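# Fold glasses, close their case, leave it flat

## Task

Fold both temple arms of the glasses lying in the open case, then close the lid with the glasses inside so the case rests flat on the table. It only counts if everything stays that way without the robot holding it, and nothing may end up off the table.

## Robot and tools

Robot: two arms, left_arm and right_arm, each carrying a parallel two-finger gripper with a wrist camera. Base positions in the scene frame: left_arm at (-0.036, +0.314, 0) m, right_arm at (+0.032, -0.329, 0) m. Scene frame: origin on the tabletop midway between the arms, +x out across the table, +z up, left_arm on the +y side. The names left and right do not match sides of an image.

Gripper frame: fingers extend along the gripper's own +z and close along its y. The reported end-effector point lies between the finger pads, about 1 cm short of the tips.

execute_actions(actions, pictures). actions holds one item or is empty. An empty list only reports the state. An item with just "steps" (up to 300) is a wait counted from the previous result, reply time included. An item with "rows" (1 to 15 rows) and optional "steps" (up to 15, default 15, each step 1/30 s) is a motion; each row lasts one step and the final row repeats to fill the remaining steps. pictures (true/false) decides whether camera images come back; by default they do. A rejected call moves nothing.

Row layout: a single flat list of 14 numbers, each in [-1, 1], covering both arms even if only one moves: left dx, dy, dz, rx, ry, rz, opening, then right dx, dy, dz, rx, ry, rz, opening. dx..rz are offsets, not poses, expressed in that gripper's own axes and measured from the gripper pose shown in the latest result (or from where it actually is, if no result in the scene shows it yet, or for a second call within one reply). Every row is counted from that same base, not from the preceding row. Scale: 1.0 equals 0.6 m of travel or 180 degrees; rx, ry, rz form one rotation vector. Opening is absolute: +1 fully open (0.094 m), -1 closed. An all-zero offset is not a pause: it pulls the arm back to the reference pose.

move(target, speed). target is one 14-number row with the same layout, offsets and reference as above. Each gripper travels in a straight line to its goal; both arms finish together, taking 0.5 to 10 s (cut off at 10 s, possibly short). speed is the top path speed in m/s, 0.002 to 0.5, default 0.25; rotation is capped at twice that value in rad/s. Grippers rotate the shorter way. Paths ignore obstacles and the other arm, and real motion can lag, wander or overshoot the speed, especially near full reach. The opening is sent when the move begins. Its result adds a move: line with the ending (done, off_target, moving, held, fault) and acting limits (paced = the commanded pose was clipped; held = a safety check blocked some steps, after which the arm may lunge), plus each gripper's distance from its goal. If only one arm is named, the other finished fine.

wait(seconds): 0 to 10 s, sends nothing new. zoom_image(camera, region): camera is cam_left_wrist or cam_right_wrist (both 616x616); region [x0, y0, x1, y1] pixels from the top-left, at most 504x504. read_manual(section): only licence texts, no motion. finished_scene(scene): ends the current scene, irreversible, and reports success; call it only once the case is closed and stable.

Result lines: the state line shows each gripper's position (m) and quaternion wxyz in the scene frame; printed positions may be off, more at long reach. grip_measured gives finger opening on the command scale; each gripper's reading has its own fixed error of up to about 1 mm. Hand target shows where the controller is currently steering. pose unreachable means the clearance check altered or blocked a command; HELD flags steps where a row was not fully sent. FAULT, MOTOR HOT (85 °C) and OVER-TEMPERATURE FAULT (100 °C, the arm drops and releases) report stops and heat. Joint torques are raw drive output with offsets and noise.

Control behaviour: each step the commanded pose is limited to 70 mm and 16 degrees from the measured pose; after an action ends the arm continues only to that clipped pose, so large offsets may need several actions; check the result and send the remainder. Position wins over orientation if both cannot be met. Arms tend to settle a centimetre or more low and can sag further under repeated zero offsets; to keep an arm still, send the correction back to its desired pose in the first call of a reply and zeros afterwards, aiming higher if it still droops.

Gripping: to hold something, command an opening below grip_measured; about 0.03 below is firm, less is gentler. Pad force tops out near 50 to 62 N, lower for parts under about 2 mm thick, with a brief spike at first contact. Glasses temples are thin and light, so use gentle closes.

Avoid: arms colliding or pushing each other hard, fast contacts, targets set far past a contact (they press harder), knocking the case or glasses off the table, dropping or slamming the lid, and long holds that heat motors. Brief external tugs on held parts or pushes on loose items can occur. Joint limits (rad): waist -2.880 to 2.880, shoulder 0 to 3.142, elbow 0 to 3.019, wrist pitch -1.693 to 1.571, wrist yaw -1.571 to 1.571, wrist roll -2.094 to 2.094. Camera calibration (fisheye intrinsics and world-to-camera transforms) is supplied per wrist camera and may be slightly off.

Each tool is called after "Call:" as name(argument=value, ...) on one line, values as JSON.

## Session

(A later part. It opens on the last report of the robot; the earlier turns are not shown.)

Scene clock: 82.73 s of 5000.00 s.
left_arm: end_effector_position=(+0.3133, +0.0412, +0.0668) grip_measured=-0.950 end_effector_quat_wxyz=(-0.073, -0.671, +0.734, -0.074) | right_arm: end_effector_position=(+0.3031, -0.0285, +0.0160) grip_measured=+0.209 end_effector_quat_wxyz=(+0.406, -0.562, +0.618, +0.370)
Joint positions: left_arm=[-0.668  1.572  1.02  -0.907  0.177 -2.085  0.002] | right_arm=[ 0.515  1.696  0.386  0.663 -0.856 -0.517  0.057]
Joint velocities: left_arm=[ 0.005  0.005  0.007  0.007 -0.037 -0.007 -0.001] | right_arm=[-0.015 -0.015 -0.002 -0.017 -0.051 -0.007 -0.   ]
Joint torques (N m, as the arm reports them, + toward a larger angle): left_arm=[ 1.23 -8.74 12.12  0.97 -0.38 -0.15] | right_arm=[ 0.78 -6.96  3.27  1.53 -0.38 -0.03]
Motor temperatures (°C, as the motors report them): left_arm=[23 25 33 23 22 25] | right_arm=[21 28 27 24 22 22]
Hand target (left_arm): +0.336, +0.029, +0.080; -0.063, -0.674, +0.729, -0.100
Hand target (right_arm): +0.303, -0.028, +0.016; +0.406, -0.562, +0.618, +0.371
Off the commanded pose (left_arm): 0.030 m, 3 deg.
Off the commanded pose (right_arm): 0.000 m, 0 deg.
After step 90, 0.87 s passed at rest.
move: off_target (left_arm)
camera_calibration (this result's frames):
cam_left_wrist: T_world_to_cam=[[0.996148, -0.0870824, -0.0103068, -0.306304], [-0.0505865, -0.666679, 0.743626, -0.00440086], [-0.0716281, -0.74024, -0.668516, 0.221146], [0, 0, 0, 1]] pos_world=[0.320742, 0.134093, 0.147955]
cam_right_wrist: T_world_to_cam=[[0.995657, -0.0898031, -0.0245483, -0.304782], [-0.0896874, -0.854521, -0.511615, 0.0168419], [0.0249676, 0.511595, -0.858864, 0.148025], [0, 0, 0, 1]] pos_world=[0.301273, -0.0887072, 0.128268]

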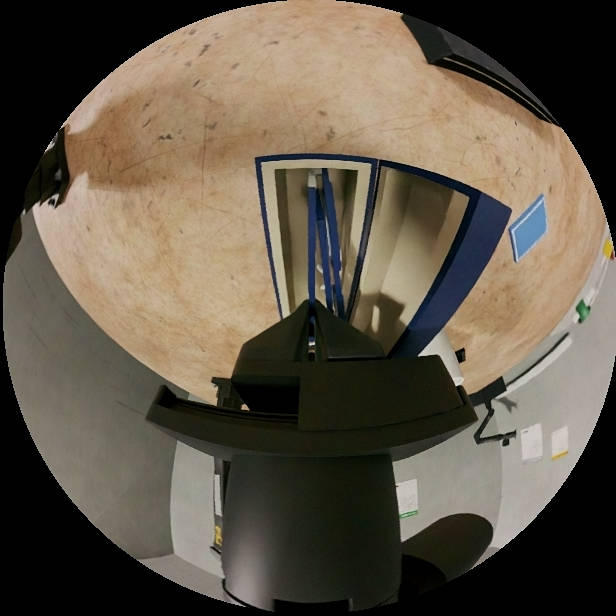

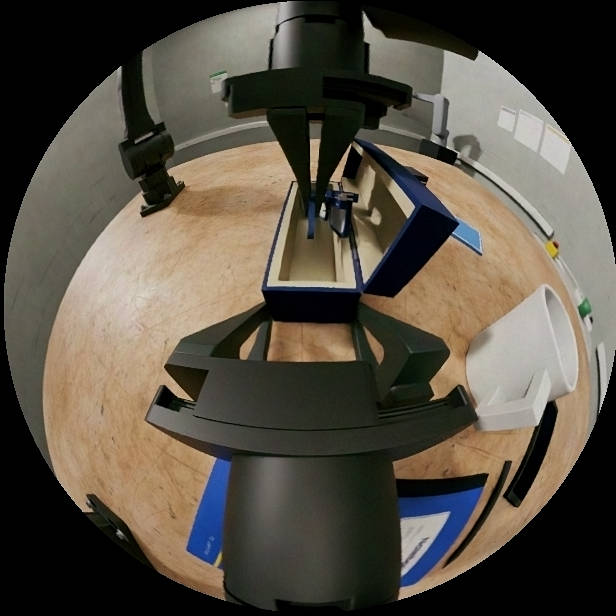

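Excellent. Lower and release.

Call:
move(target=[0.005,0.012,0.02,0,-0.04,0,-1,0,0,0,0,0,0,0.19], speed=0.05)

Call:
move(target=[0,0,0,0,0,0,-0.75,0,0,0,0,0,0,0.19])

Call:
move(target=[0,-0.02,-0.07,0,0,0,-0.75,0,0,0,0,0,0,0.19], speed=0.1)

Call:
zoom_image(camera="cam_right_wrist", region=[200,100,420,320])

Scene clock: 89.10 s of 5000.00 s.
left_arm: end_effector_position=(+0.3017, +0.0403, +0.0537) grip_measured=-0.950 end_effector_quat_wxyz=(-0.034, -0.659, +0.750, -0.038) | right_arm: end_effector_position=(+0.3031, -0.0285, +0.0160) grip_measured=+0.209 end_effector_quat_wxyz=(+0.406, -0.562, +0.618, +0.370)
Joint positions: left_arm=[-0.722  1.598  1.02  -0.932  0.081 -2.093  0.002] | right_arm=[ 0.515  1.696  0.386  0.663 -0.855 -0.517  0.057]
Joint velocities: left_arm=[-0.005 -0.015 -0.007 -0.002  0.037 -0.037 -0.   ] | right_arm=[ 0.005  0.005 -0.002 -0.007  0.051  0.007 -0.   ]
Joint torques (N m, as the arm reports them, + toward a larger angle): left_arm=[ 0.78 -9.28  9.62 -0.15 -0.35 -0.19] | right_arm=[ 0.79 -6.99  3.27  1.54 -0.35 -0.03]
Motor temperatures (°C, as the motors report them): left_arm=[23 25 33 23 22 25] | right_arm=[21 28 27 24 22 22]
Hand target (left_arm): +0.305, +0.036, +0.056; -0.032, -0.663, +0.747, -0.033
Hand target (right_arm): +0.303, -0.029, +0.016; +0.406, -0.562, +0.618, +0.370
Off the commanded pose (left_arm): 0.006 m, 3 deg.
Off the commanded pose (right_arm): 0.000 m, 0 deg.
joint sent to its limit (left arm) — the command would take joint 6 (wrist roll) past its lower limit, so that joint was sent only as far as its limit.
After step 90, 1.87 s passed at rest.
move: off_target (left_arm)
camera_calibration (this result's frames):
cam_left_wrist: T_world_to_cam=[[0.992163, -0.12469, -0.00804419, -0.292412], [-0.0874793, -0.739158, 0.667827, 0.0222464], [-0.0892176, -0.66189, -0.744273, 0.217071], [0, 0, 0, 1]] pos_world=[0.311433, 0.12366, 0.144351]
cam_right_wrist: T_world_to_cam=[[0.995632, -0.090111, -0.0244181, -0.304843], [-0.0898899, -0.854596, -0.511454, 0.0168727], [0.02522, 0.511415, -0.858964, 0.147927], [0, 0, 0, 1]] pos_world=[0.301297, -0.0887023, 0.12825]

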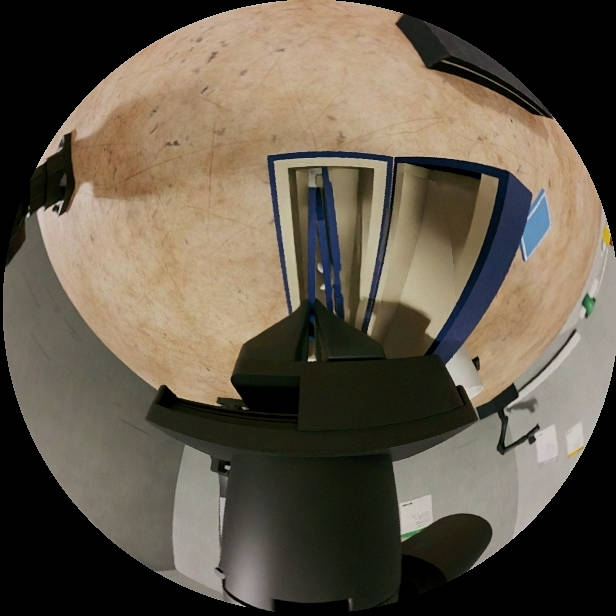

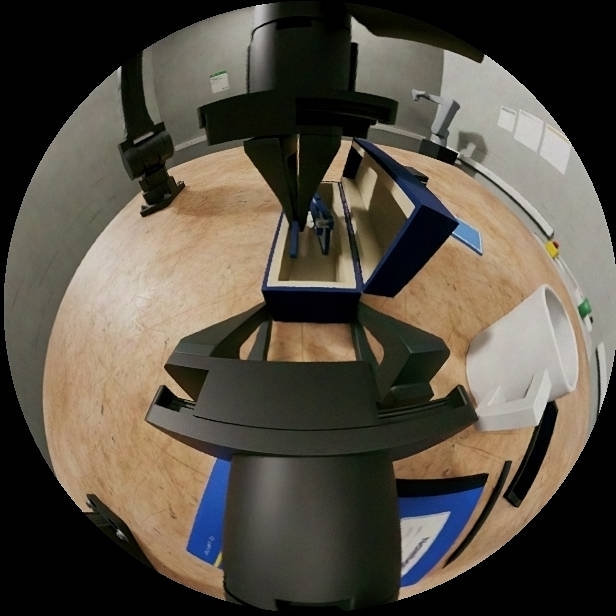

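Scene clock: 89.60 s of 5000.00 s.
left_arm: end_effector_position=(+0.3021, +0.0405, +0.0537) grip_measured=-0.752 end_effector_quat_wxyz=(-0.033, -0.659, +0.750, -0.038) | right_arm: end_effector_position=(+0.3016, -0.0283, +0.0160) grip_measured=+0.209 end_effector_quat_wxyz=(+0.405, -0.563, +0.617, +0.372)
Joint positions: left_arm=[-0.722  1.598  1.02  -0.932  0.08  -2.093  0.012] | right_arm=[ 0.517  1.696  0.384  0.663 -0.86  -0.518  0.057]
Joint velocities: left_arm=[-0.015 -0.015 -0.007 -0.007  0.007 -0.037 -0.001] | right_arm=[ 0.015 -0.005 -0.022 -0.002 -0.022  0.007  0.   ]
Joint torques (N m, as the arm reports them, + toward a larger angle): left_arm=[ 1.14 -9.71  7.48  0.34 -0.09 -0.05] | right_arm=[ 0.67 -6.94  3.32  1.53 -0.17 -0.01]
Motor temperatures (°C, as the motors report them): left_arm=[23 25 33 23 22 25] | right_arm=[21 28 27 24 22 22]
Hand target (left_arm): +0.302, +0.040, +0.054; -0.034, -0.659, +0.750, -0.038
Hand target (right_arm): +0.303, -0.029, +0.016; +0.406, -0.562, +0.618, +0.370
Off the commanded pose (left_arm): 0.000 m, 0 deg.
Off the commanded pose (right_arm): 0.002 m, 0 deg.
move: done
camera_calibration (this result's frames):
cam_left_wrist: T_world_to_cam=[[0.992231, -0.124212, -0.00695241, -0.292811], [-0.0879451, -0.739856, 0.666992, 0.0227072], [-0.0879923, -0.661199, -0.745032, 0.216917], [0, 0, 0, 1]] pos_world=[0.31162, 0.123855, 0.144429]
cam_right_wrist: T_world_to_cam=[[0.996059, -0.0848421, -0.0258701, -0.30329], [-0.0860751, -0.854162, -0.512834, 0.01588], [0.0214127, 0.51304, -0.858098, 0.14908], [0, 0, 0, 1]] pos_world=[0.300269, -0.0886517, 0.128223]

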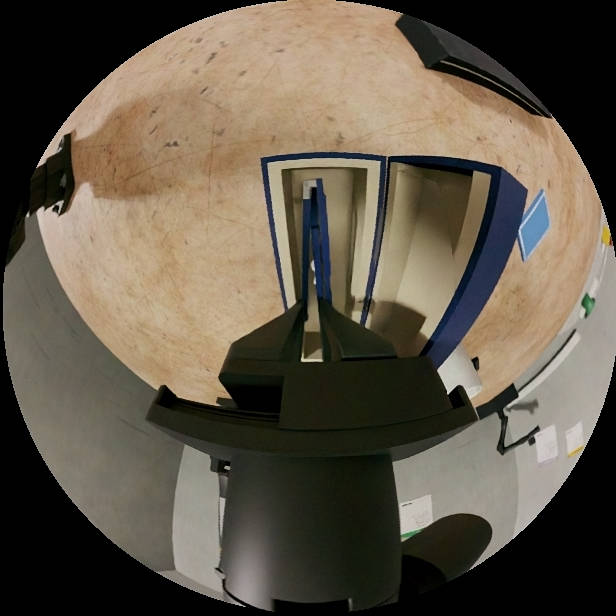

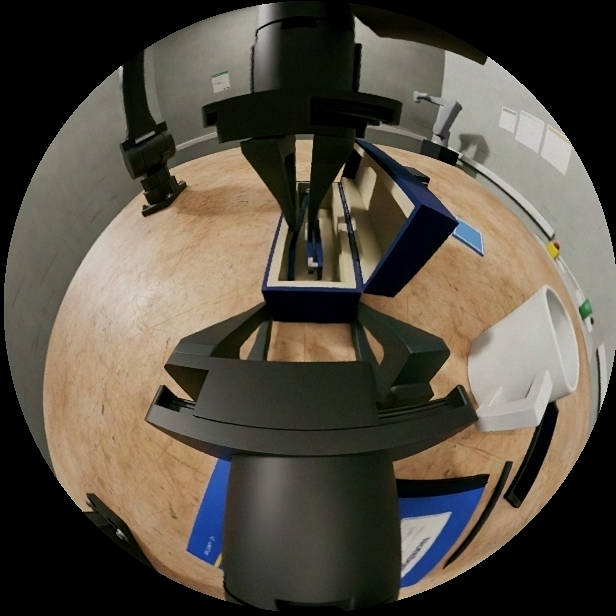

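Scene clock: 90.43 s of 5000.00 s.
left_arm: end_effector_position=(+0.2959, +0.0545, +0.0686) grip_measured=-0.752 end_effector_quat_wxyz=(-0.039, -0.663, +0.748, -0.007) | right_arm: end_effector_position=(+0.2994, -0.0277, +0.0159) grip_measured=+0.209 end_effector_quat_wxyz=(-0.404, +0.564, -0.615, -0.374)
Joint positions: left_arm=[-0.705  1.581  1.046 -1.04   0.078 -2.081  0.012] | right_arm=[ 0.52   1.696  0.382  0.663 -0.864 -0.52   0.057]
Joint velocities: left_arm=[-0.005  0.005  0.027 -0.007  0.051 -0.007 -0.   ] | right_arm=[ 0.005 -0.015  0.012  0.012  0.007 -0.022  0.   ]
Joint torques (N m, as the arm reports them, + toward a larger angle): left_arm=[  1.7  -10.92  12.12  -0.21  -0.09   0.07] | right_arm=[ 0.53 -6.98  3.38  1.53 -0.18 -0.01]
Motor temperatures (°C, as the motors report them): left_arm=[23 25 33 23 22 25] | right_arm=[21 28 27 24 22 22]
Hand target (left_arm): +0.314, +0.044, +0.096; -0.032, -0.659, +0.750, -0.038
Hand target (right_arm): +0.302, -0.028, +0.016; -0.406, +0.563, -0.617, -0.372
Off the commanded pose (left_arm): 0.034 m, 4 deg.
Off the commanded pose (right_arm): 0.002 m, 0 deg.
move: off_target (left_arm)
camera_calibration (this result's frames):
cam_left_wrist: T_world_to_cam=[[0.99118, -0.117461, -0.0613535, -0.281219], [-0.0511818, -0.766369, 0.640359, 0.0149289], [-0.122237, -0.631571, -0.765622, 0.246614], [0, 0, 0, 1]] pos_world=[0.309648, 0.134163, 0.162]
cam_right_wrist: T_world_to_cam=[[0.996588, -0.0780017, -0.0269893, -0.300933], [-0.0807692, -0.85426, -0.513533, 0.0144834], [0.0170006, 0.513961, -0.857645, 0.150045], [0, 0, 0, 1]] pos_world=[0.298525, -0.088218, 0.128001]

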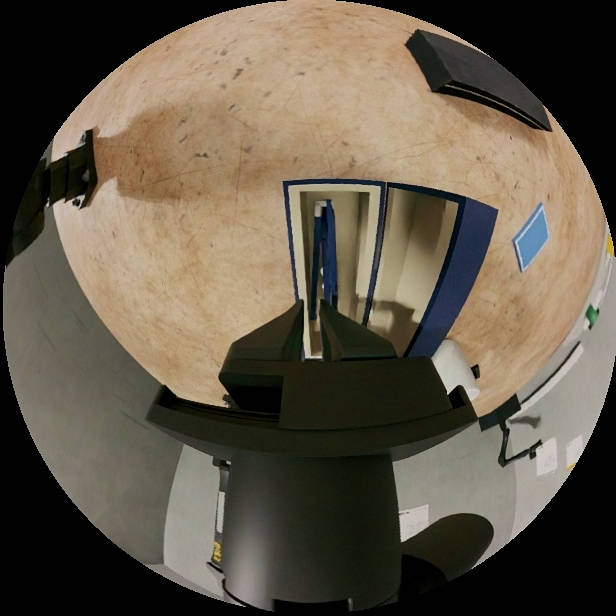

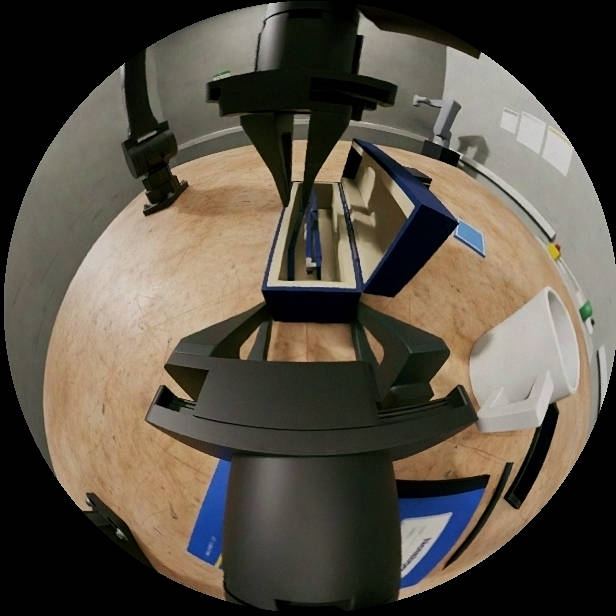

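Region (200, 100, 420, 320) of cam_right_wrist's 616x616 image, scaled by 2.291, with more detail than that image has.

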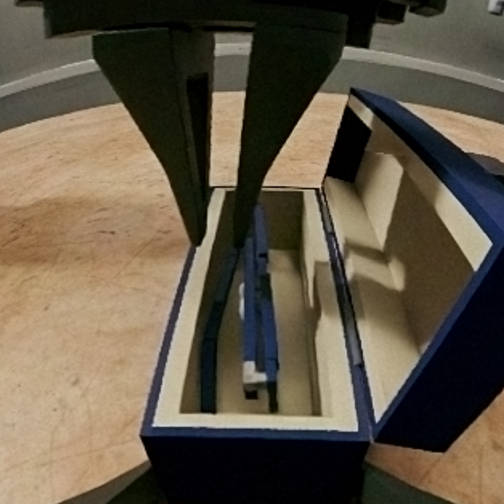

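Call:
move(target=[0.02,0,0.05,0.015,0,0,0,0,0,0,0,0,0,0.19], speed=0.04)

Call:
move(target=[0,0,0,0,0,0,-0.52,0,0,0,0,0,0,0.19])

Call:
zoom_image(camera="cam_right_wrist", region=[200,100,420,320])

Scene clock: 98.37 s of 5000.00 s.
left_arm: end_effector_position=(+0.2936, +0.0430, +0.0447) grip_measured=-0.002 end_effector_quat_wxyz=(-0.028, -0.656, +0.753, -0.025) | right_arm: end_effector_position=(+0.2994, -0.0277, +0.0159) grip_measured=+0.209 end_effector_quat_wxyz=(-0.404, +0.564, -0.615, -0.374)
Joint positions: left_arm=[-0.735  1.605  1.002 -0.929  0.065 -2.096  0.047] | right_arm=[ 0.52   1.696  0.382  0.663 -0.864 -0.52   0.057]
Joint velocities: left_arm=[ 0.005 -0.005 -0.007  0.017 -0.007  0.081 -0.001] | right_arm=[ 0.005 -0.015  0.007 -0.002 -0.037 -0.022 -0.001]
Joint torques (N m, as the arm reports them, + toward a larger angle): left_arm=[ 0.3  -9.23  6.88  0.92 -0.28 -0.14] | right_arm=[ 0.77 -6.98  3.24  1.53 -0.34 -0.03]
Motor temperatures (°C, as the motors report them): left_arm=[23 25 33 23 22 25] | right_arm=[21 28 27 24 22 22]
Hand target (left_arm): +0.292, +0.041, +0.040; -0.027, -0.658, +0.752, -0.025
Hand target (right_arm): +0.299, -0.028, +0.016; -0.404, +0.564, -0.615, -0.374
Off the commanded pose (left_arm): 0.006 m, 1 deg.
Off the commanded pose (right_arm): 0.000 m, 0 deg.
joint sent to its limit (left arm) — the command would take joint 6 (wrist roll) past its lower limit, so that joint was sent only as far as its limit.
After step 90, 3.83 s passed at rest.
move: done
camera_calibration (this result's frames):
cam_left_wrist: T_world_to_cam=[[0.990943, -0.132972, -0.0187399, -0.282921], [-0.0891617, -0.75587, 0.648622, 0.0317116], [-0.100413, -0.641076, -0.76088, 0.214606], [0, 0, 0, 1]] pos_world=[0.304735, 0.123928, 0.137419]
cam_right_wrist: T_world_to_cam=[[0.996588, -0.0780017, -0.0269893, -0.300933], [-0.0807692, -0.85426, -0.513533, 0.0144834], [0.0170006, 0.513961, -0.857645, 0.150045], [0, 0, 0, 1]] pos_world=[0.298525, -0.088218, 0.128001]

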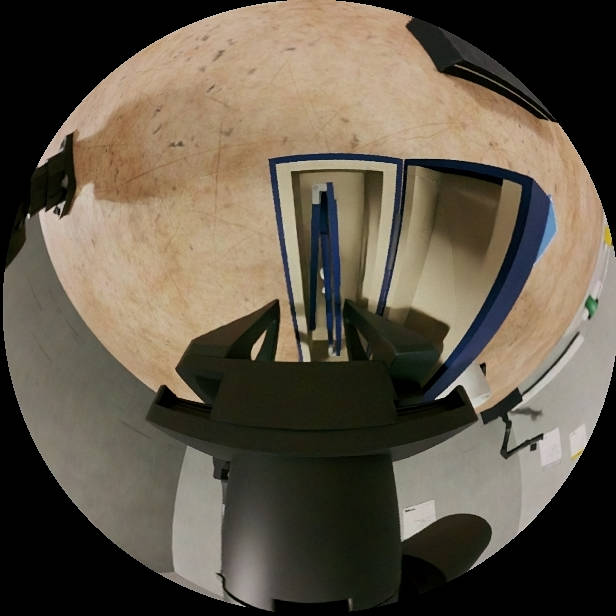

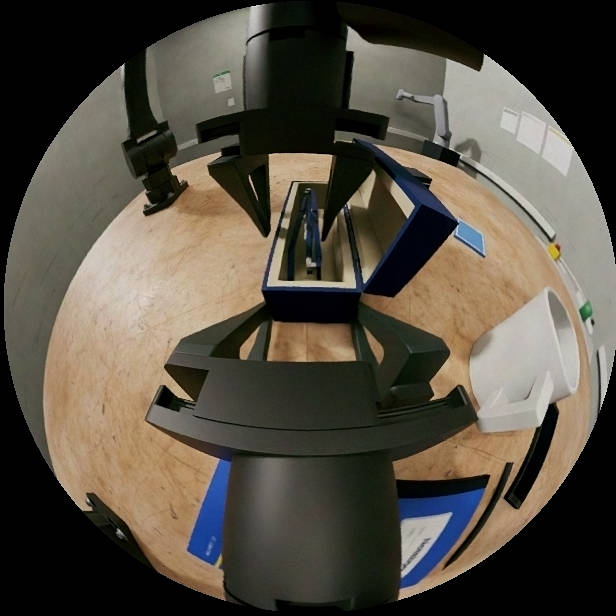

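Scene clock: 98.87 s of 5000.00 s.
left_arm: end_effector_position=(+0.2934, +0.0429, +0.0447) grip_measured=-0.515 end_effector_quat_wxyz=(-0.029, -0.656, +0.753, -0.025) | right_arm: end_effector_position=(+0.2998, -0.0279, +0.0156) grip_measured=+0.209 end_effector_quat_wxyz=(-0.404, +0.564, -0.616, -0.373)
Joint positions: left_arm=[-0.735  1.605  1.002 -0.929  0.066 -2.096  0.023] | right_arm=[ 0.52   1.696  0.382  0.663 -0.861 -0.519  0.057]
Joint velocities: left_arm=[ 0.005 -0.005 -0.002 -0.007 -0.022  0.051 -0.001] | right_arm=[-0.005 -0.005 -0.002 -0.002  0.081  0.022  0.001]
Joint torques (N m, as the arm reports them, + toward a larger angle): left_arm=[ 1.09 -9.55  7.42  0.28 -0.18 -0.06] | right_arm=[ 0.78 -7.    3.26  1.54 -0.46 -0.03]
Motor temperatures (°C, as the motors report them): left_arm=[23 25 33 23 22 25] | right_arm=[21 28 27 24 22 22]
Hand target (left_arm): +0.294, +0.043, +0.045; -0.028, -0.656, +0.753, -0.026
Hand target (right_arm): +0.299, -0.028, +0.016; +0.404, -0.564, +0.615, +0.374
Off the commanded pose (left_arm): 0.000 m, 0 deg.
Off the commanded pose (right_arm): 0.001 m, 0 deg.
move: done
camera_calibration (this result's frames):
cam_left_wrist: T_world_to_cam=[[0.990917, -0.133029, -0.0196454, -0.28269], [-0.0885442, -0.755433, 0.649216, 0.0313883], [-0.101205, -0.64158, -0.76035, 0.214761], [0, 0, 0, 1]] pos_world=[0.304637, 0.123893, 0.137363]
cam_right_wrist: T_world_to_cam=[[0.996398, -0.0806141, -0.0263042, -0.30142], [-0.0826853, -0.854858, -0.512231, 0.0148129], [0.0188066, 0.512561, -0.858445, 0.149335], [0, 0, 0, 1]] pos_world=[0.298751, -0.088179, 0.127855]

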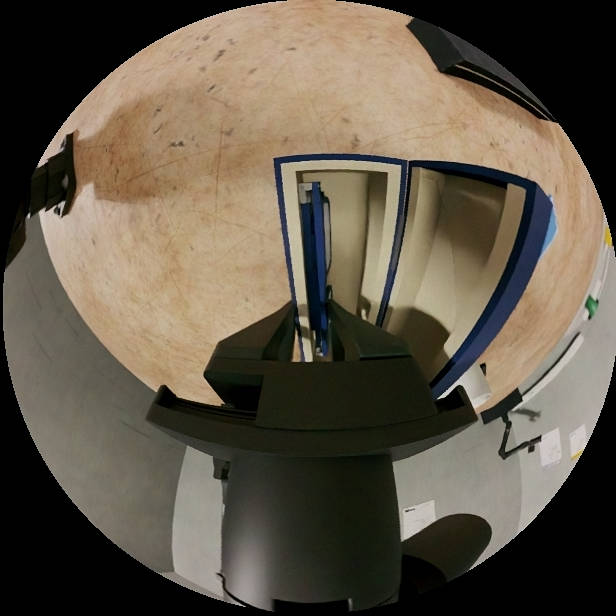

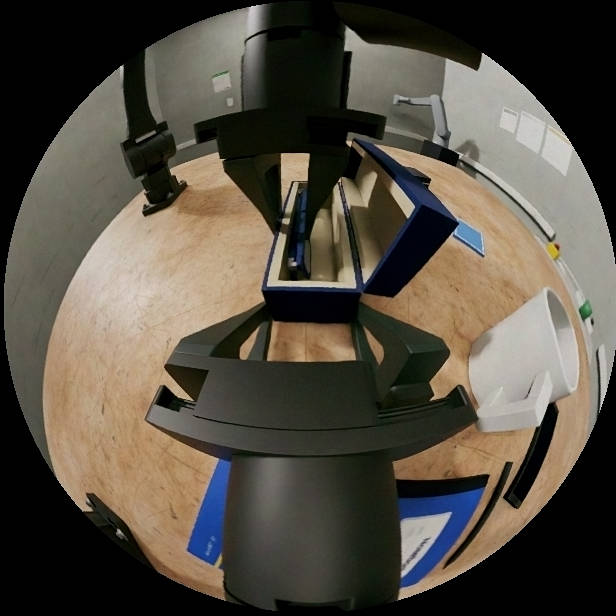

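Region (200, 100, 420, 320) of cam_right_wrist's 616x616 image, scaled by 2.291, with more detail than that image has.

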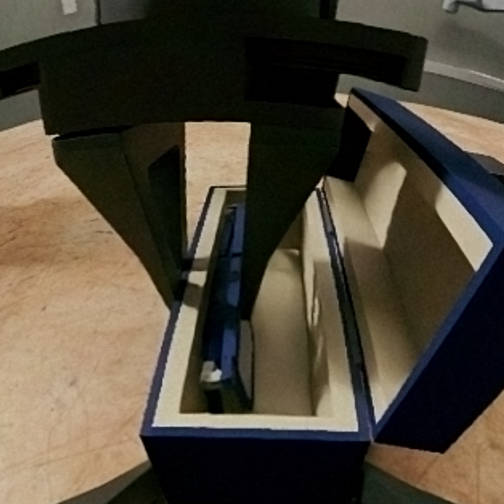

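Folded. Open, lift, go behind the lid.

Call:
move(target=[0,0,0,0,0,0,-0.05,0,0,0,0,0,0,0.19])

Call:
move(target=[0.02,-0.035,-0.19,0,0,0,-0.05,0,0,0,0,0,0,0.19], speed=0.15)

Call:
move(target=[0,-0.25,-0.02,-0.02,0,0,-1,0,0,0,0,0,0,0.19])

Scene clock: 103.57 s of 5000.00 s.
left_arm: end_effector_position=(+0.2934, +0.0429, +0.0447) grip_measured=-0.052 end_effector_quat_wxyz=(-0.029, -0.656, +0.753, -0.025) | right_arm: end_effector_position=(+0.2998, -0.0279, +0.0156) grip_measured=+0.209 end_effector_quat_wxyz=(-0.404, +0.564, -0.616, -0.373)
Joint positions: left_arm=[-0.735  1.605  1.002 -0.929  0.066 -2.096  0.045] | right_arm=[ 0.52   1.696  0.382  0.663 -0.861 -0.519  0.057]
Joint velocities: left_arm=[-0.005 -0.015  0.002  0.002 -0.066  0.007 -0.   ] | right_arm=[-0.005 -0.015 -0.002  0.012 -0.081  0.037 -0.   ]
Joint torques (N m, as the arm reports them, + toward a larger angle): left_arm=[ 1.14 -9.73  7.28  0.29 -0.17 -0.05] | right_arm=[ 0.7  -6.95  3.24  1.53 -0.34 -0.03]
Motor temperatures (°C, as the motors report them): left_arm=[23 25 32 23 22 25] | right_arm=[21 28 27 24 22 22]
Hand target (left_arm): +0.293, +0.043, +0.045; -0.029, -0.656, +0.753, -0.025
Hand target (right_arm): +0.300, -0.028, +0.016; +0.404, -0.564, +0.616, +0.373
Off the commanded pose (left_arm): 0.000 m, 0 deg.
Off the commanded pose (right_arm): 0.000 m, 0 deg.
After step 90, 1.00 s passed at rest.
move: done
camera_calibration (this result's frames):
cam_left_wrist: T_world_to_cam=[[0.990917, -0.133029, -0.0196454, -0.28269], [-0.0885442, -0.755433, 0.649216, 0.0313883], [-0.101205, -0.64158, -0.76035, 0.214761], [0, 0, 0, 1]] pos_world=[0.304637, 0.123893, 0.137363]
cam_right_wrist: T_world_to_cam=[[0.996398, -0.0806141, -0.0263042, -0.30142], [-0.0826853, -0.854858, -0.512231, 0.0148129], [0.0188066, 0.512561, -0.858445, 0.149335], [0, 0, 0, 1]] pos_world=[0.298751, -0.088179, 0.127855]

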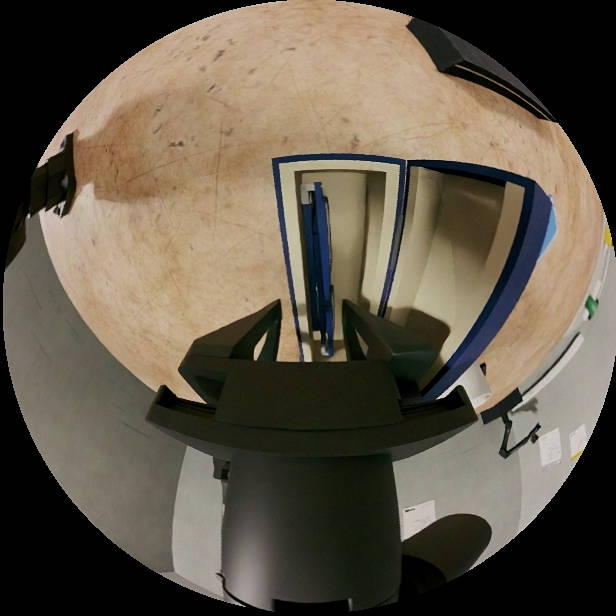

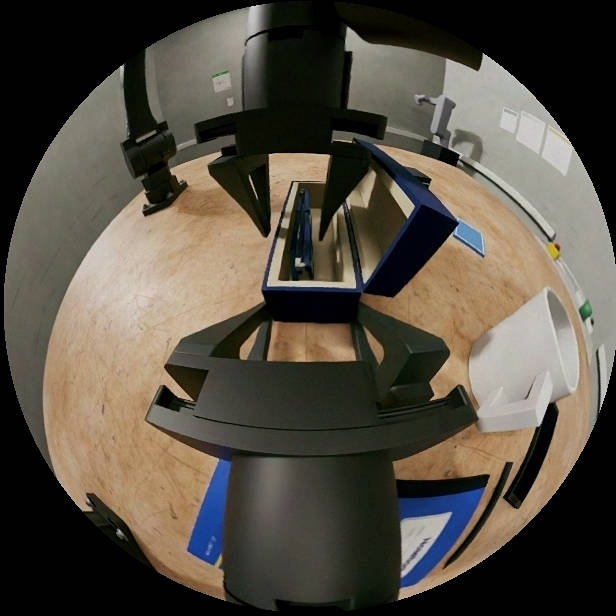

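Scene clock: 104.73 s of 5000.00 s.
left_arm: end_effector_position=(+0.3005, +0.0442, +0.1330) grip_measured=-0.052 end_effector_quat_wxyz=(-0.034, -0.658, +0.752, +0.003) | right_arm: end_effector_position=(+0.2991, -0.0276, +0.0160) grip_measured=+0.209 end_effector_quat_wxyz=(-0.404, +0.564, -0.615, -0.375)
Joint positions: left_arm=[-0.723  1.54   1.185 -1.236  0.065 -2.087  0.045] | right_arm=[ 0.52   1.696  0.382  0.663 -0.865 -0.519  0.057]
Joint velocities: left_arm=[ 0.005  0.005 -0.007 -0.012 -0.007 -0.007  0.   ] | right_arm=[-0.005  0.005 -0.002 -0.002 -0.125  0.066  0.   ]
Joint torques (N m, as the arm reports them, + toward a larger angle): left_arm=[  1.82 -10.48  12.7   -0.17  -0.16   0.08] | right_arm=[ 0.73 -6.91  3.25  1.52 -0.17 -0.03]
Motor temperatures (°C, as the motors report them): left_arm=[23 25 32 23 22 25] | right_arm=[21 28 27 24 22 22]
Hand target (left_arm): +0.315, +0.038, +0.159; -0.028, -0.656, +0.753, -0.025
Hand target (right_arm): +0.300, -0.028, +0.016; -0.404, +0.564, -0.616, -0.373
Off the commanded pose (left_arm): 0.030 m, 3 deg.
Off the commanded pose (right_arm): 0.001 m, 0 deg.
move: off_target (left_arm)
camera_calibration (this result's frames):
cam_left_wrist: T_world_to_cam=[[0.989272, -0.128387, -0.069701, -0.280793], [-0.0569892, -0.778477, 0.625081, -0.0295872], [-0.134513, -0.614402, -0.777442, 0.294513], [0, 0, 0, 1]] pos_world=[0.31571, 0.121866, 0.22789]
cam_right_wrist: T_world_to_cam=[[0.996657, -0.0768458, -0.0277274, -0.300615], [-0.0801487, -0.854028, -0.514017, 0.0144675], [0.0158201, 0.514521, -0.857332, 0.150412], [0, 0, 0, 1]] pos_world=[0.29839, -0.0881353, 0.128054]

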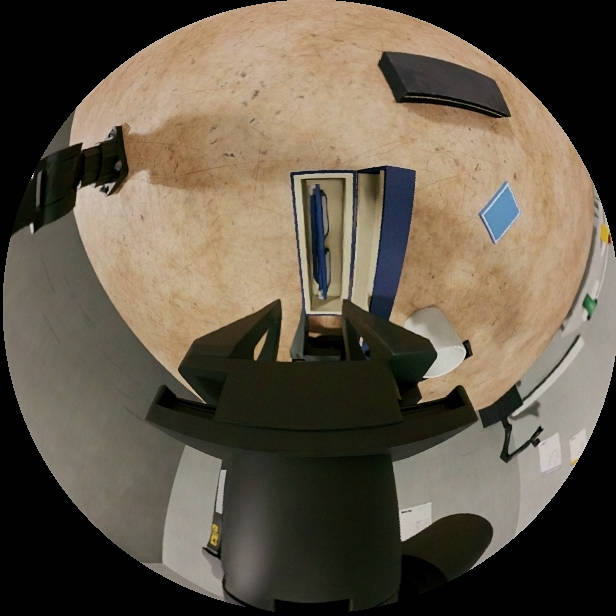

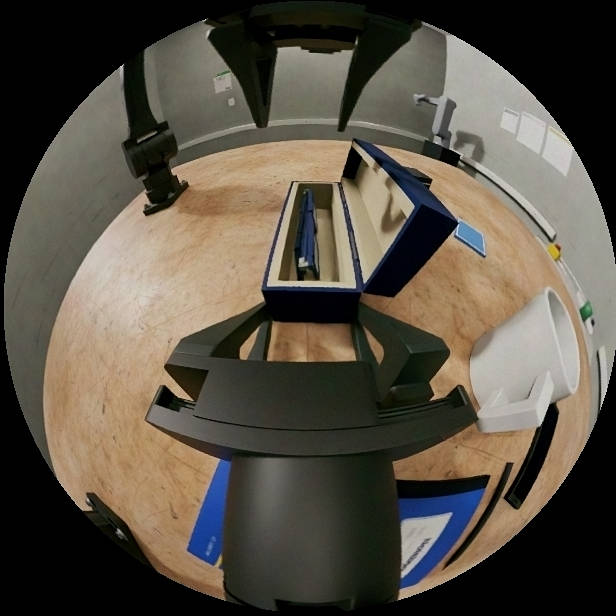

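Scene clock: 105.87 s of 5000.00 s.
left_arm: end_effector_position=(+0.4350, +0.0326, +0.1162) grip_measured=-0.994 end_effector_quat_wxyz=(-0.057, -0.661, +0.747, +0.047) | right_arm: end_effector_position=(+0.2991, -0.0276, +0.0160) grip_measured=+0.209 end_effector_quat_wxyz=(-0.404, +0.564, -0.615, -0.375)
Joint positions: left_arm=[-0.588  1.912  1.633 -1.419  0.078 -1.958  0.   ] | right_arm=[ 0.52   1.696  0.382  0.663 -0.865 -0.519  0.057]
Joint velocities: left_arm=[-0.015  0.005  0.002 -0.017 -0.066  0.007 -0.001] | right_arm=[-0.015 -0.005  0.017  0.012  0.081 -0.051 -0.001]
Joint torques (N m, as the arm reports them, + toward a larger angle): left_arm=[  1.07 -14.36  12.94  -0.38  -0.05   0.09] | right_arm=[ 0.75 -6.96  3.24  1.52 -0.34 -0.02]
Motor temperatures (°C, as the motors report them): left_arm=[23 25 33 23 22 25] | right_arm=[21 28 27 24 22 22]
Hand target (left_arm): +0.448, +0.025, +0.134; -0.053, -0.657, +0.752, +0.028
Hand target (right_arm): +0.299, -0.028, +0.016; -0.404, +0.564, -0.615, -0.375
Off the commanded pose (left_arm): 0.027 m, 2 deg.
Off the commanded pose (right_arm): 0.000 m, 0 deg.
move: off_target (left_arm)
camera_calibration (this result's frames):
cam_left_wrist: T_world_to_cam=[[0.979205, -0.116812, -0.16587, -0.401423], [0.00606693, -0.800374, 0.599471, -0.044168], [-0.202783, -0.588011, -0.783021, 0.321866], [0, 0, 0, 1]] pos_world=[0.458612, 0.107019, 0.211921]
cam_right_wrist: T_world_to_cam=[[0.996657, -0.0768458, -0.0277274, -0.300615], [-0.0801487, -0.854028, -0.514017, 0.0144675], [0.0158201, 0.514521, -0.857332, 0.150412], [0, 0, 0, 1]] pos_world=[0.29839, -0.0881353, 0.128054]

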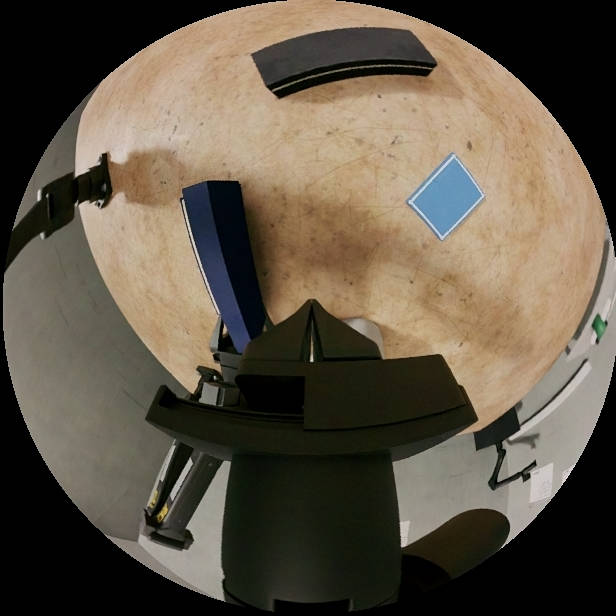

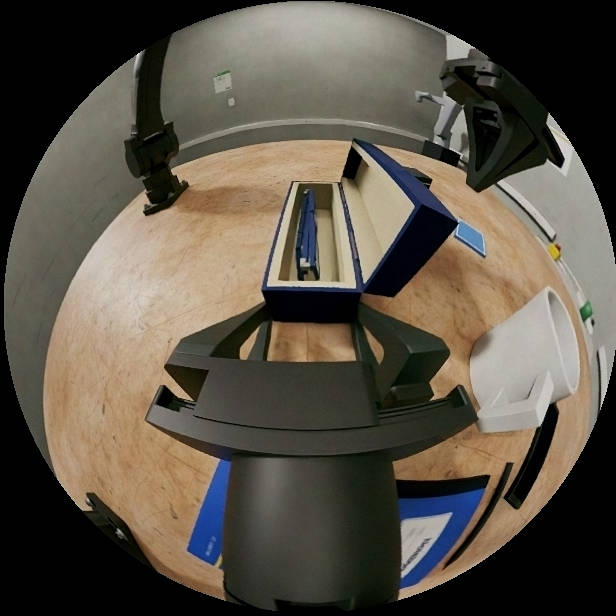

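Call:
move(target=[0,0.022,0.068,0,0,0,-1,0,0,0,0,0,0,0.18], speed=0.12)

Call:
move(target=[0.01,0.125,0.005,0,0,0,-1,0,0,0,0,0,0,0.18], speed=0.04)

Scene clock: 111.60 s of 5000.00 s.
left_arm: end_effector_position=(+0.4151, +0.0388, +0.0733) grip_measured=-0.994 end_effector_quat_wxyz=(-0.060, -0.659, +0.747, +0.057) | right_arm: end_effector_position=(+0.2991, -0.0276, +0.0160) grip_measured=+0.208 end_effector_quat_wxyz=(-0.404, +0.564, -0.615, -0.375)
Joint positions: left_arm=[-0.596  1.912  1.512 -1.318  0.078 -1.962  0.   ] | right_arm=[ 0.52   1.696  0.382  0.663 -0.865 -0.519  0.057]
Joint velocities: left_arm=[-0.015  0.015 -0.007  0.002  0.007  0.007 -0.001] | right_arm=[ 0.005  0.005  0.002  0.007 -0.007 -0.066 -0.   ]
Joint torques (N m, as the arm reports them, + toward a larger angle): left_arm=[  0.3  -14.03   7.71   0.43  -0.07  -0.18] | right_arm=[ 0.79 -6.95  3.24  1.54 -0.34 -0.03]
Motor temperatures (°C, as the motors report them): left_arm=[23 26 33 23 22 25] | right_arm=[21 28 27 24 22 22]
Hand target (left_arm): +0.416, +0.034, +0.078; -0.058, -0.661, +0.747, +0.047
Hand target (right_arm): +0.299, -0.028, +0.016; -0.404, +0.564, -0.615, -0.375
Off the commanded pose (left_arm): 0.007 m, 1 deg.
Off the commanded pose (right_arm): 0.000 m, 0 deg.
After step 100, 1.60 s passed at rest.
move: done
camera_calibration (this result's frames):
cam_left_wrist: T_world_to_cam=[[0.975628, -0.119096, -0.184298, -0.385344], [0.0131073, -0.806763, 0.590729, -0.0154529], [-0.219038, -0.578748, -0.78554, 0.294467], [0, 0, 0, 1]] pos_world=[0.440654, 0.112062, 0.169426]
cam_right_wrist: T_world_to_cam=[[0.996657, -0.0768458, -0.0277274, -0.300615], [-0.0801487, -0.854028, -0.514017, 0.0144675], [0.0158201, 0.514521, -0.857332, 0.150412], [0, 0, 0, 1]] pos_world=[0.29839, -0.0881353, 0.128054]

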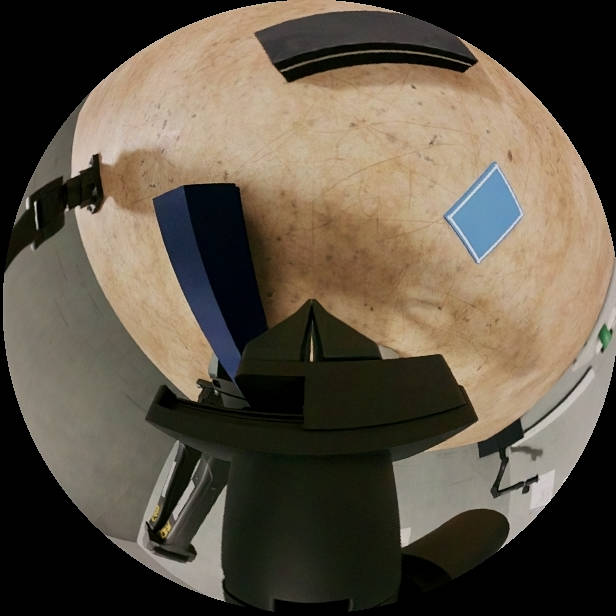

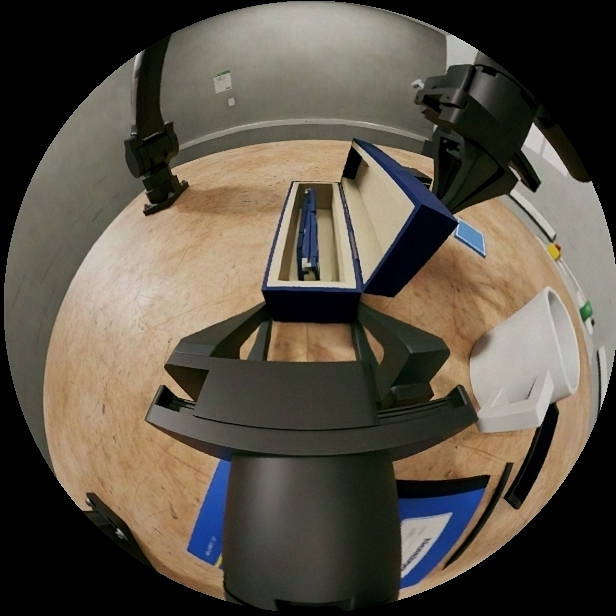

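Scene clock: 113.77 s of 5000.00 s.
left_arm: end_effector_position=(+0.3538, +0.0493, +0.0752) grip_measured=-0.995 end_effector_quat_wxyz=(-0.059, -0.665, +0.742, +0.060) | right_arm: end_effector_position=(+0.2915, -0.0258, +0.0159) grip_measured=+0.208 end_effector_quat_wxyz=(-0.401, +0.572, -0.605, -0.381)
Joint positions: left_arm=[-0.64   1.776  1.315 -1.259  0.081 -2.022  0.   ] | right_arm=[ 0.529  1.696  0.377  0.663 -0.881 -0.533  0.057]
Joint velocities: left_arm=[-0.015  0.005  0.017 -0.007  0.051  0.037 -0.001] | right_arm=[-0.015 -0.005  0.002 -0.012  0.051 -0.037  0.001]
Joint torques (N m, as the arm reports them, + toward a larger angle): left_arm=[ -1.44 -14.33   6.29  -0.24   0.16  -0.2 ] | right_arm=[ 0.06 -6.91  3.62  1.52  0.3   0.1 ]
Motor temperatures (°C, as the motors report them): left_arm=[23 26 33 23 22 25] | right_arm=[21 28 27 24 22 22]
Hand target (left_arm): +0.341, +0.043, +0.084; -0.061, -0.659, +0.747, +0.057
Hand target (right_arm): +0.299, -0.028, +0.016; -0.404, +0.565, -0.615, -0.375
Off the commanded pose (left_arm): 0.017 m, 1 deg.
Off the commanded pose (right_arm): 0.008 m, 2 deg.
move: off_target (left_arm)
camera_calibration (this result's frames):
cam_left_wrist: T_world_to_cam=[[0.976793, -0.102277, -0.188187, -0.324909], [0.0276573, -0.811036, 0.584342, -0.0117577], [-0.212391, -0.575987, -0.789386, 0.286384], [0, 0, 0, 1]] pos_world=[0.37852, 0.122187, 0.171794]
cam_right_wrist: T_world_to_cam=[[0.998465, -0.0492355, -0.0253535, -0.292808], [-0.0552431, -0.853333, -0.518431, 0.00815218], [0.00389025, 0.519036, -0.854744, 0.153116], [0, 0, 0, 1]] pos_world=[0.292213, -0.0869326, 0.127677]

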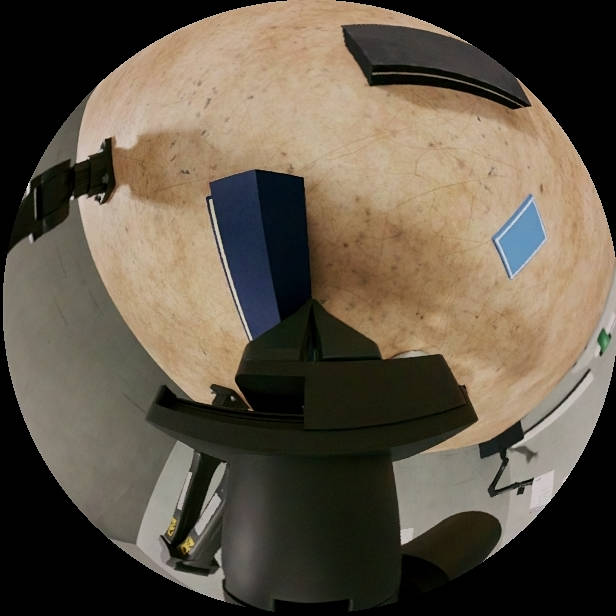

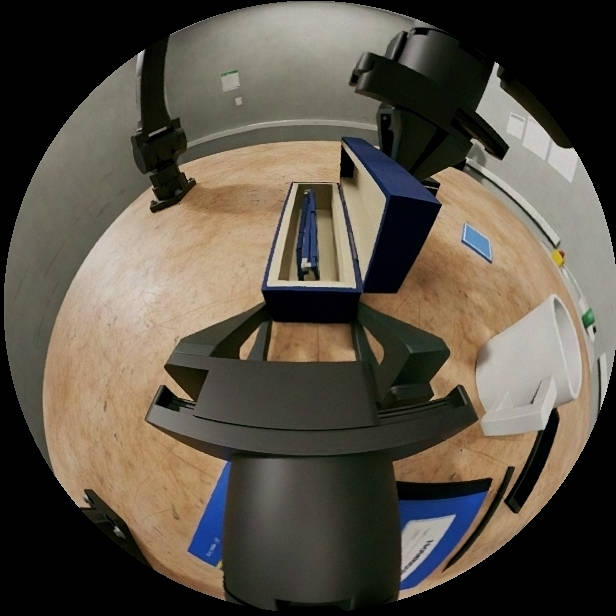

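Call:
move(target=[0.01,0.065,-0.035,0,0,0,-1,0,-0.012,0,0,0,0,0.18], speed=0.04)

Scene clock: 117.90 s of 5000.00 s.
left_arm: end_effector_position=(+0.3347, +0.0487, +0.0967) grip_measured=-0.995 end_effector_quat_wxyz=(-0.054, -0.668, +0.740, +0.051) | right_arm: end_effector_position=(+0.2865, -0.0257, +0.0157) grip_measured=+0.208 end_effector_quat_wxyz=(-0.397, +0.580, -0.596, -0.388)
Joint positions: left_arm=[-0.665  1.702  1.278 -1.273  0.08  -2.054  0.   ] | right_arm=[ 0.53   1.696  0.376  0.649 -0.905 -0.555  0.057]
Joint velocities: left_arm=[-0.005 -0.005 -0.017  0.007 -0.037 -0.066  0.   ] | right_arm=[-0.015 -0.015 -0.017 -0.002  0.022  0.037 -0.   ]
Joint torques (N m, as the arm reports them, + toward a larger angle): left_arm=[ -0.46 -13.35   6.47  -0.99   0.19  -0.12] | right_arm=[-0.27 -6.58  4.55  1.16  0.15  0.06]
Motor temperatures (°C, as the motors report them): left_arm=[23 26 32 23 22 25] | right_arm=[21 28 27 24 22 22]
Hand target (left_arm): +0.319, +0.048, +0.103; -0.060, -0.665, +0.742, +0.060
Hand target (right_arm): +0.299, -0.026, +0.016; -0.401, +0.572, -0.605, -0.381
Off the commanded pose (left_arm): 0.017 m, 1 deg.
Off the commanded pose (right_arm): 0.012 m, 2 deg.
move: off_target (left_arm, right_arm)
camera_calibration (this result's frames):
cam_left_wrist: T_world_to_cam=[[0.981067, -0.0964654, -0.167936, -0.305903], [0.0214891, -0.80755, 0.589407, -0.0228925], [-0.192474, -0.581857, -0.790188, 0.29263], [0, 0, 0, 1]] pos_world=[0.356927, 0.122273, 0.193353]
cam_right_wrist: T_world_to_cam=[[0.999455, -0.02159, -0.024962, -0.287312], [-0.0314534, -0.852179, -0.522304, 0.0012043], [-0.00999558, 0.522805, -0.852394, 0.15695], [0, 0, 0, 1]] pos_world=[0.288762, -0.0872309, 0.12724]

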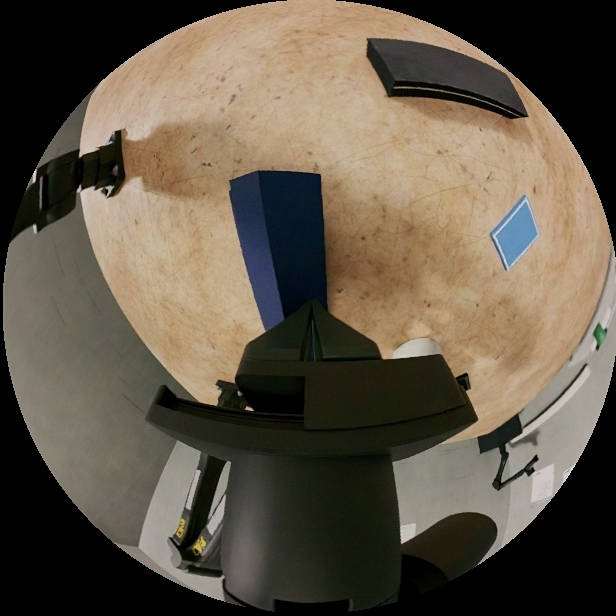

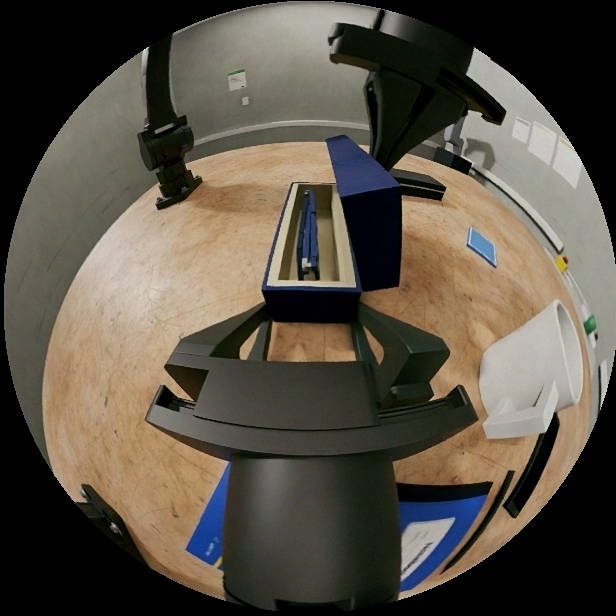

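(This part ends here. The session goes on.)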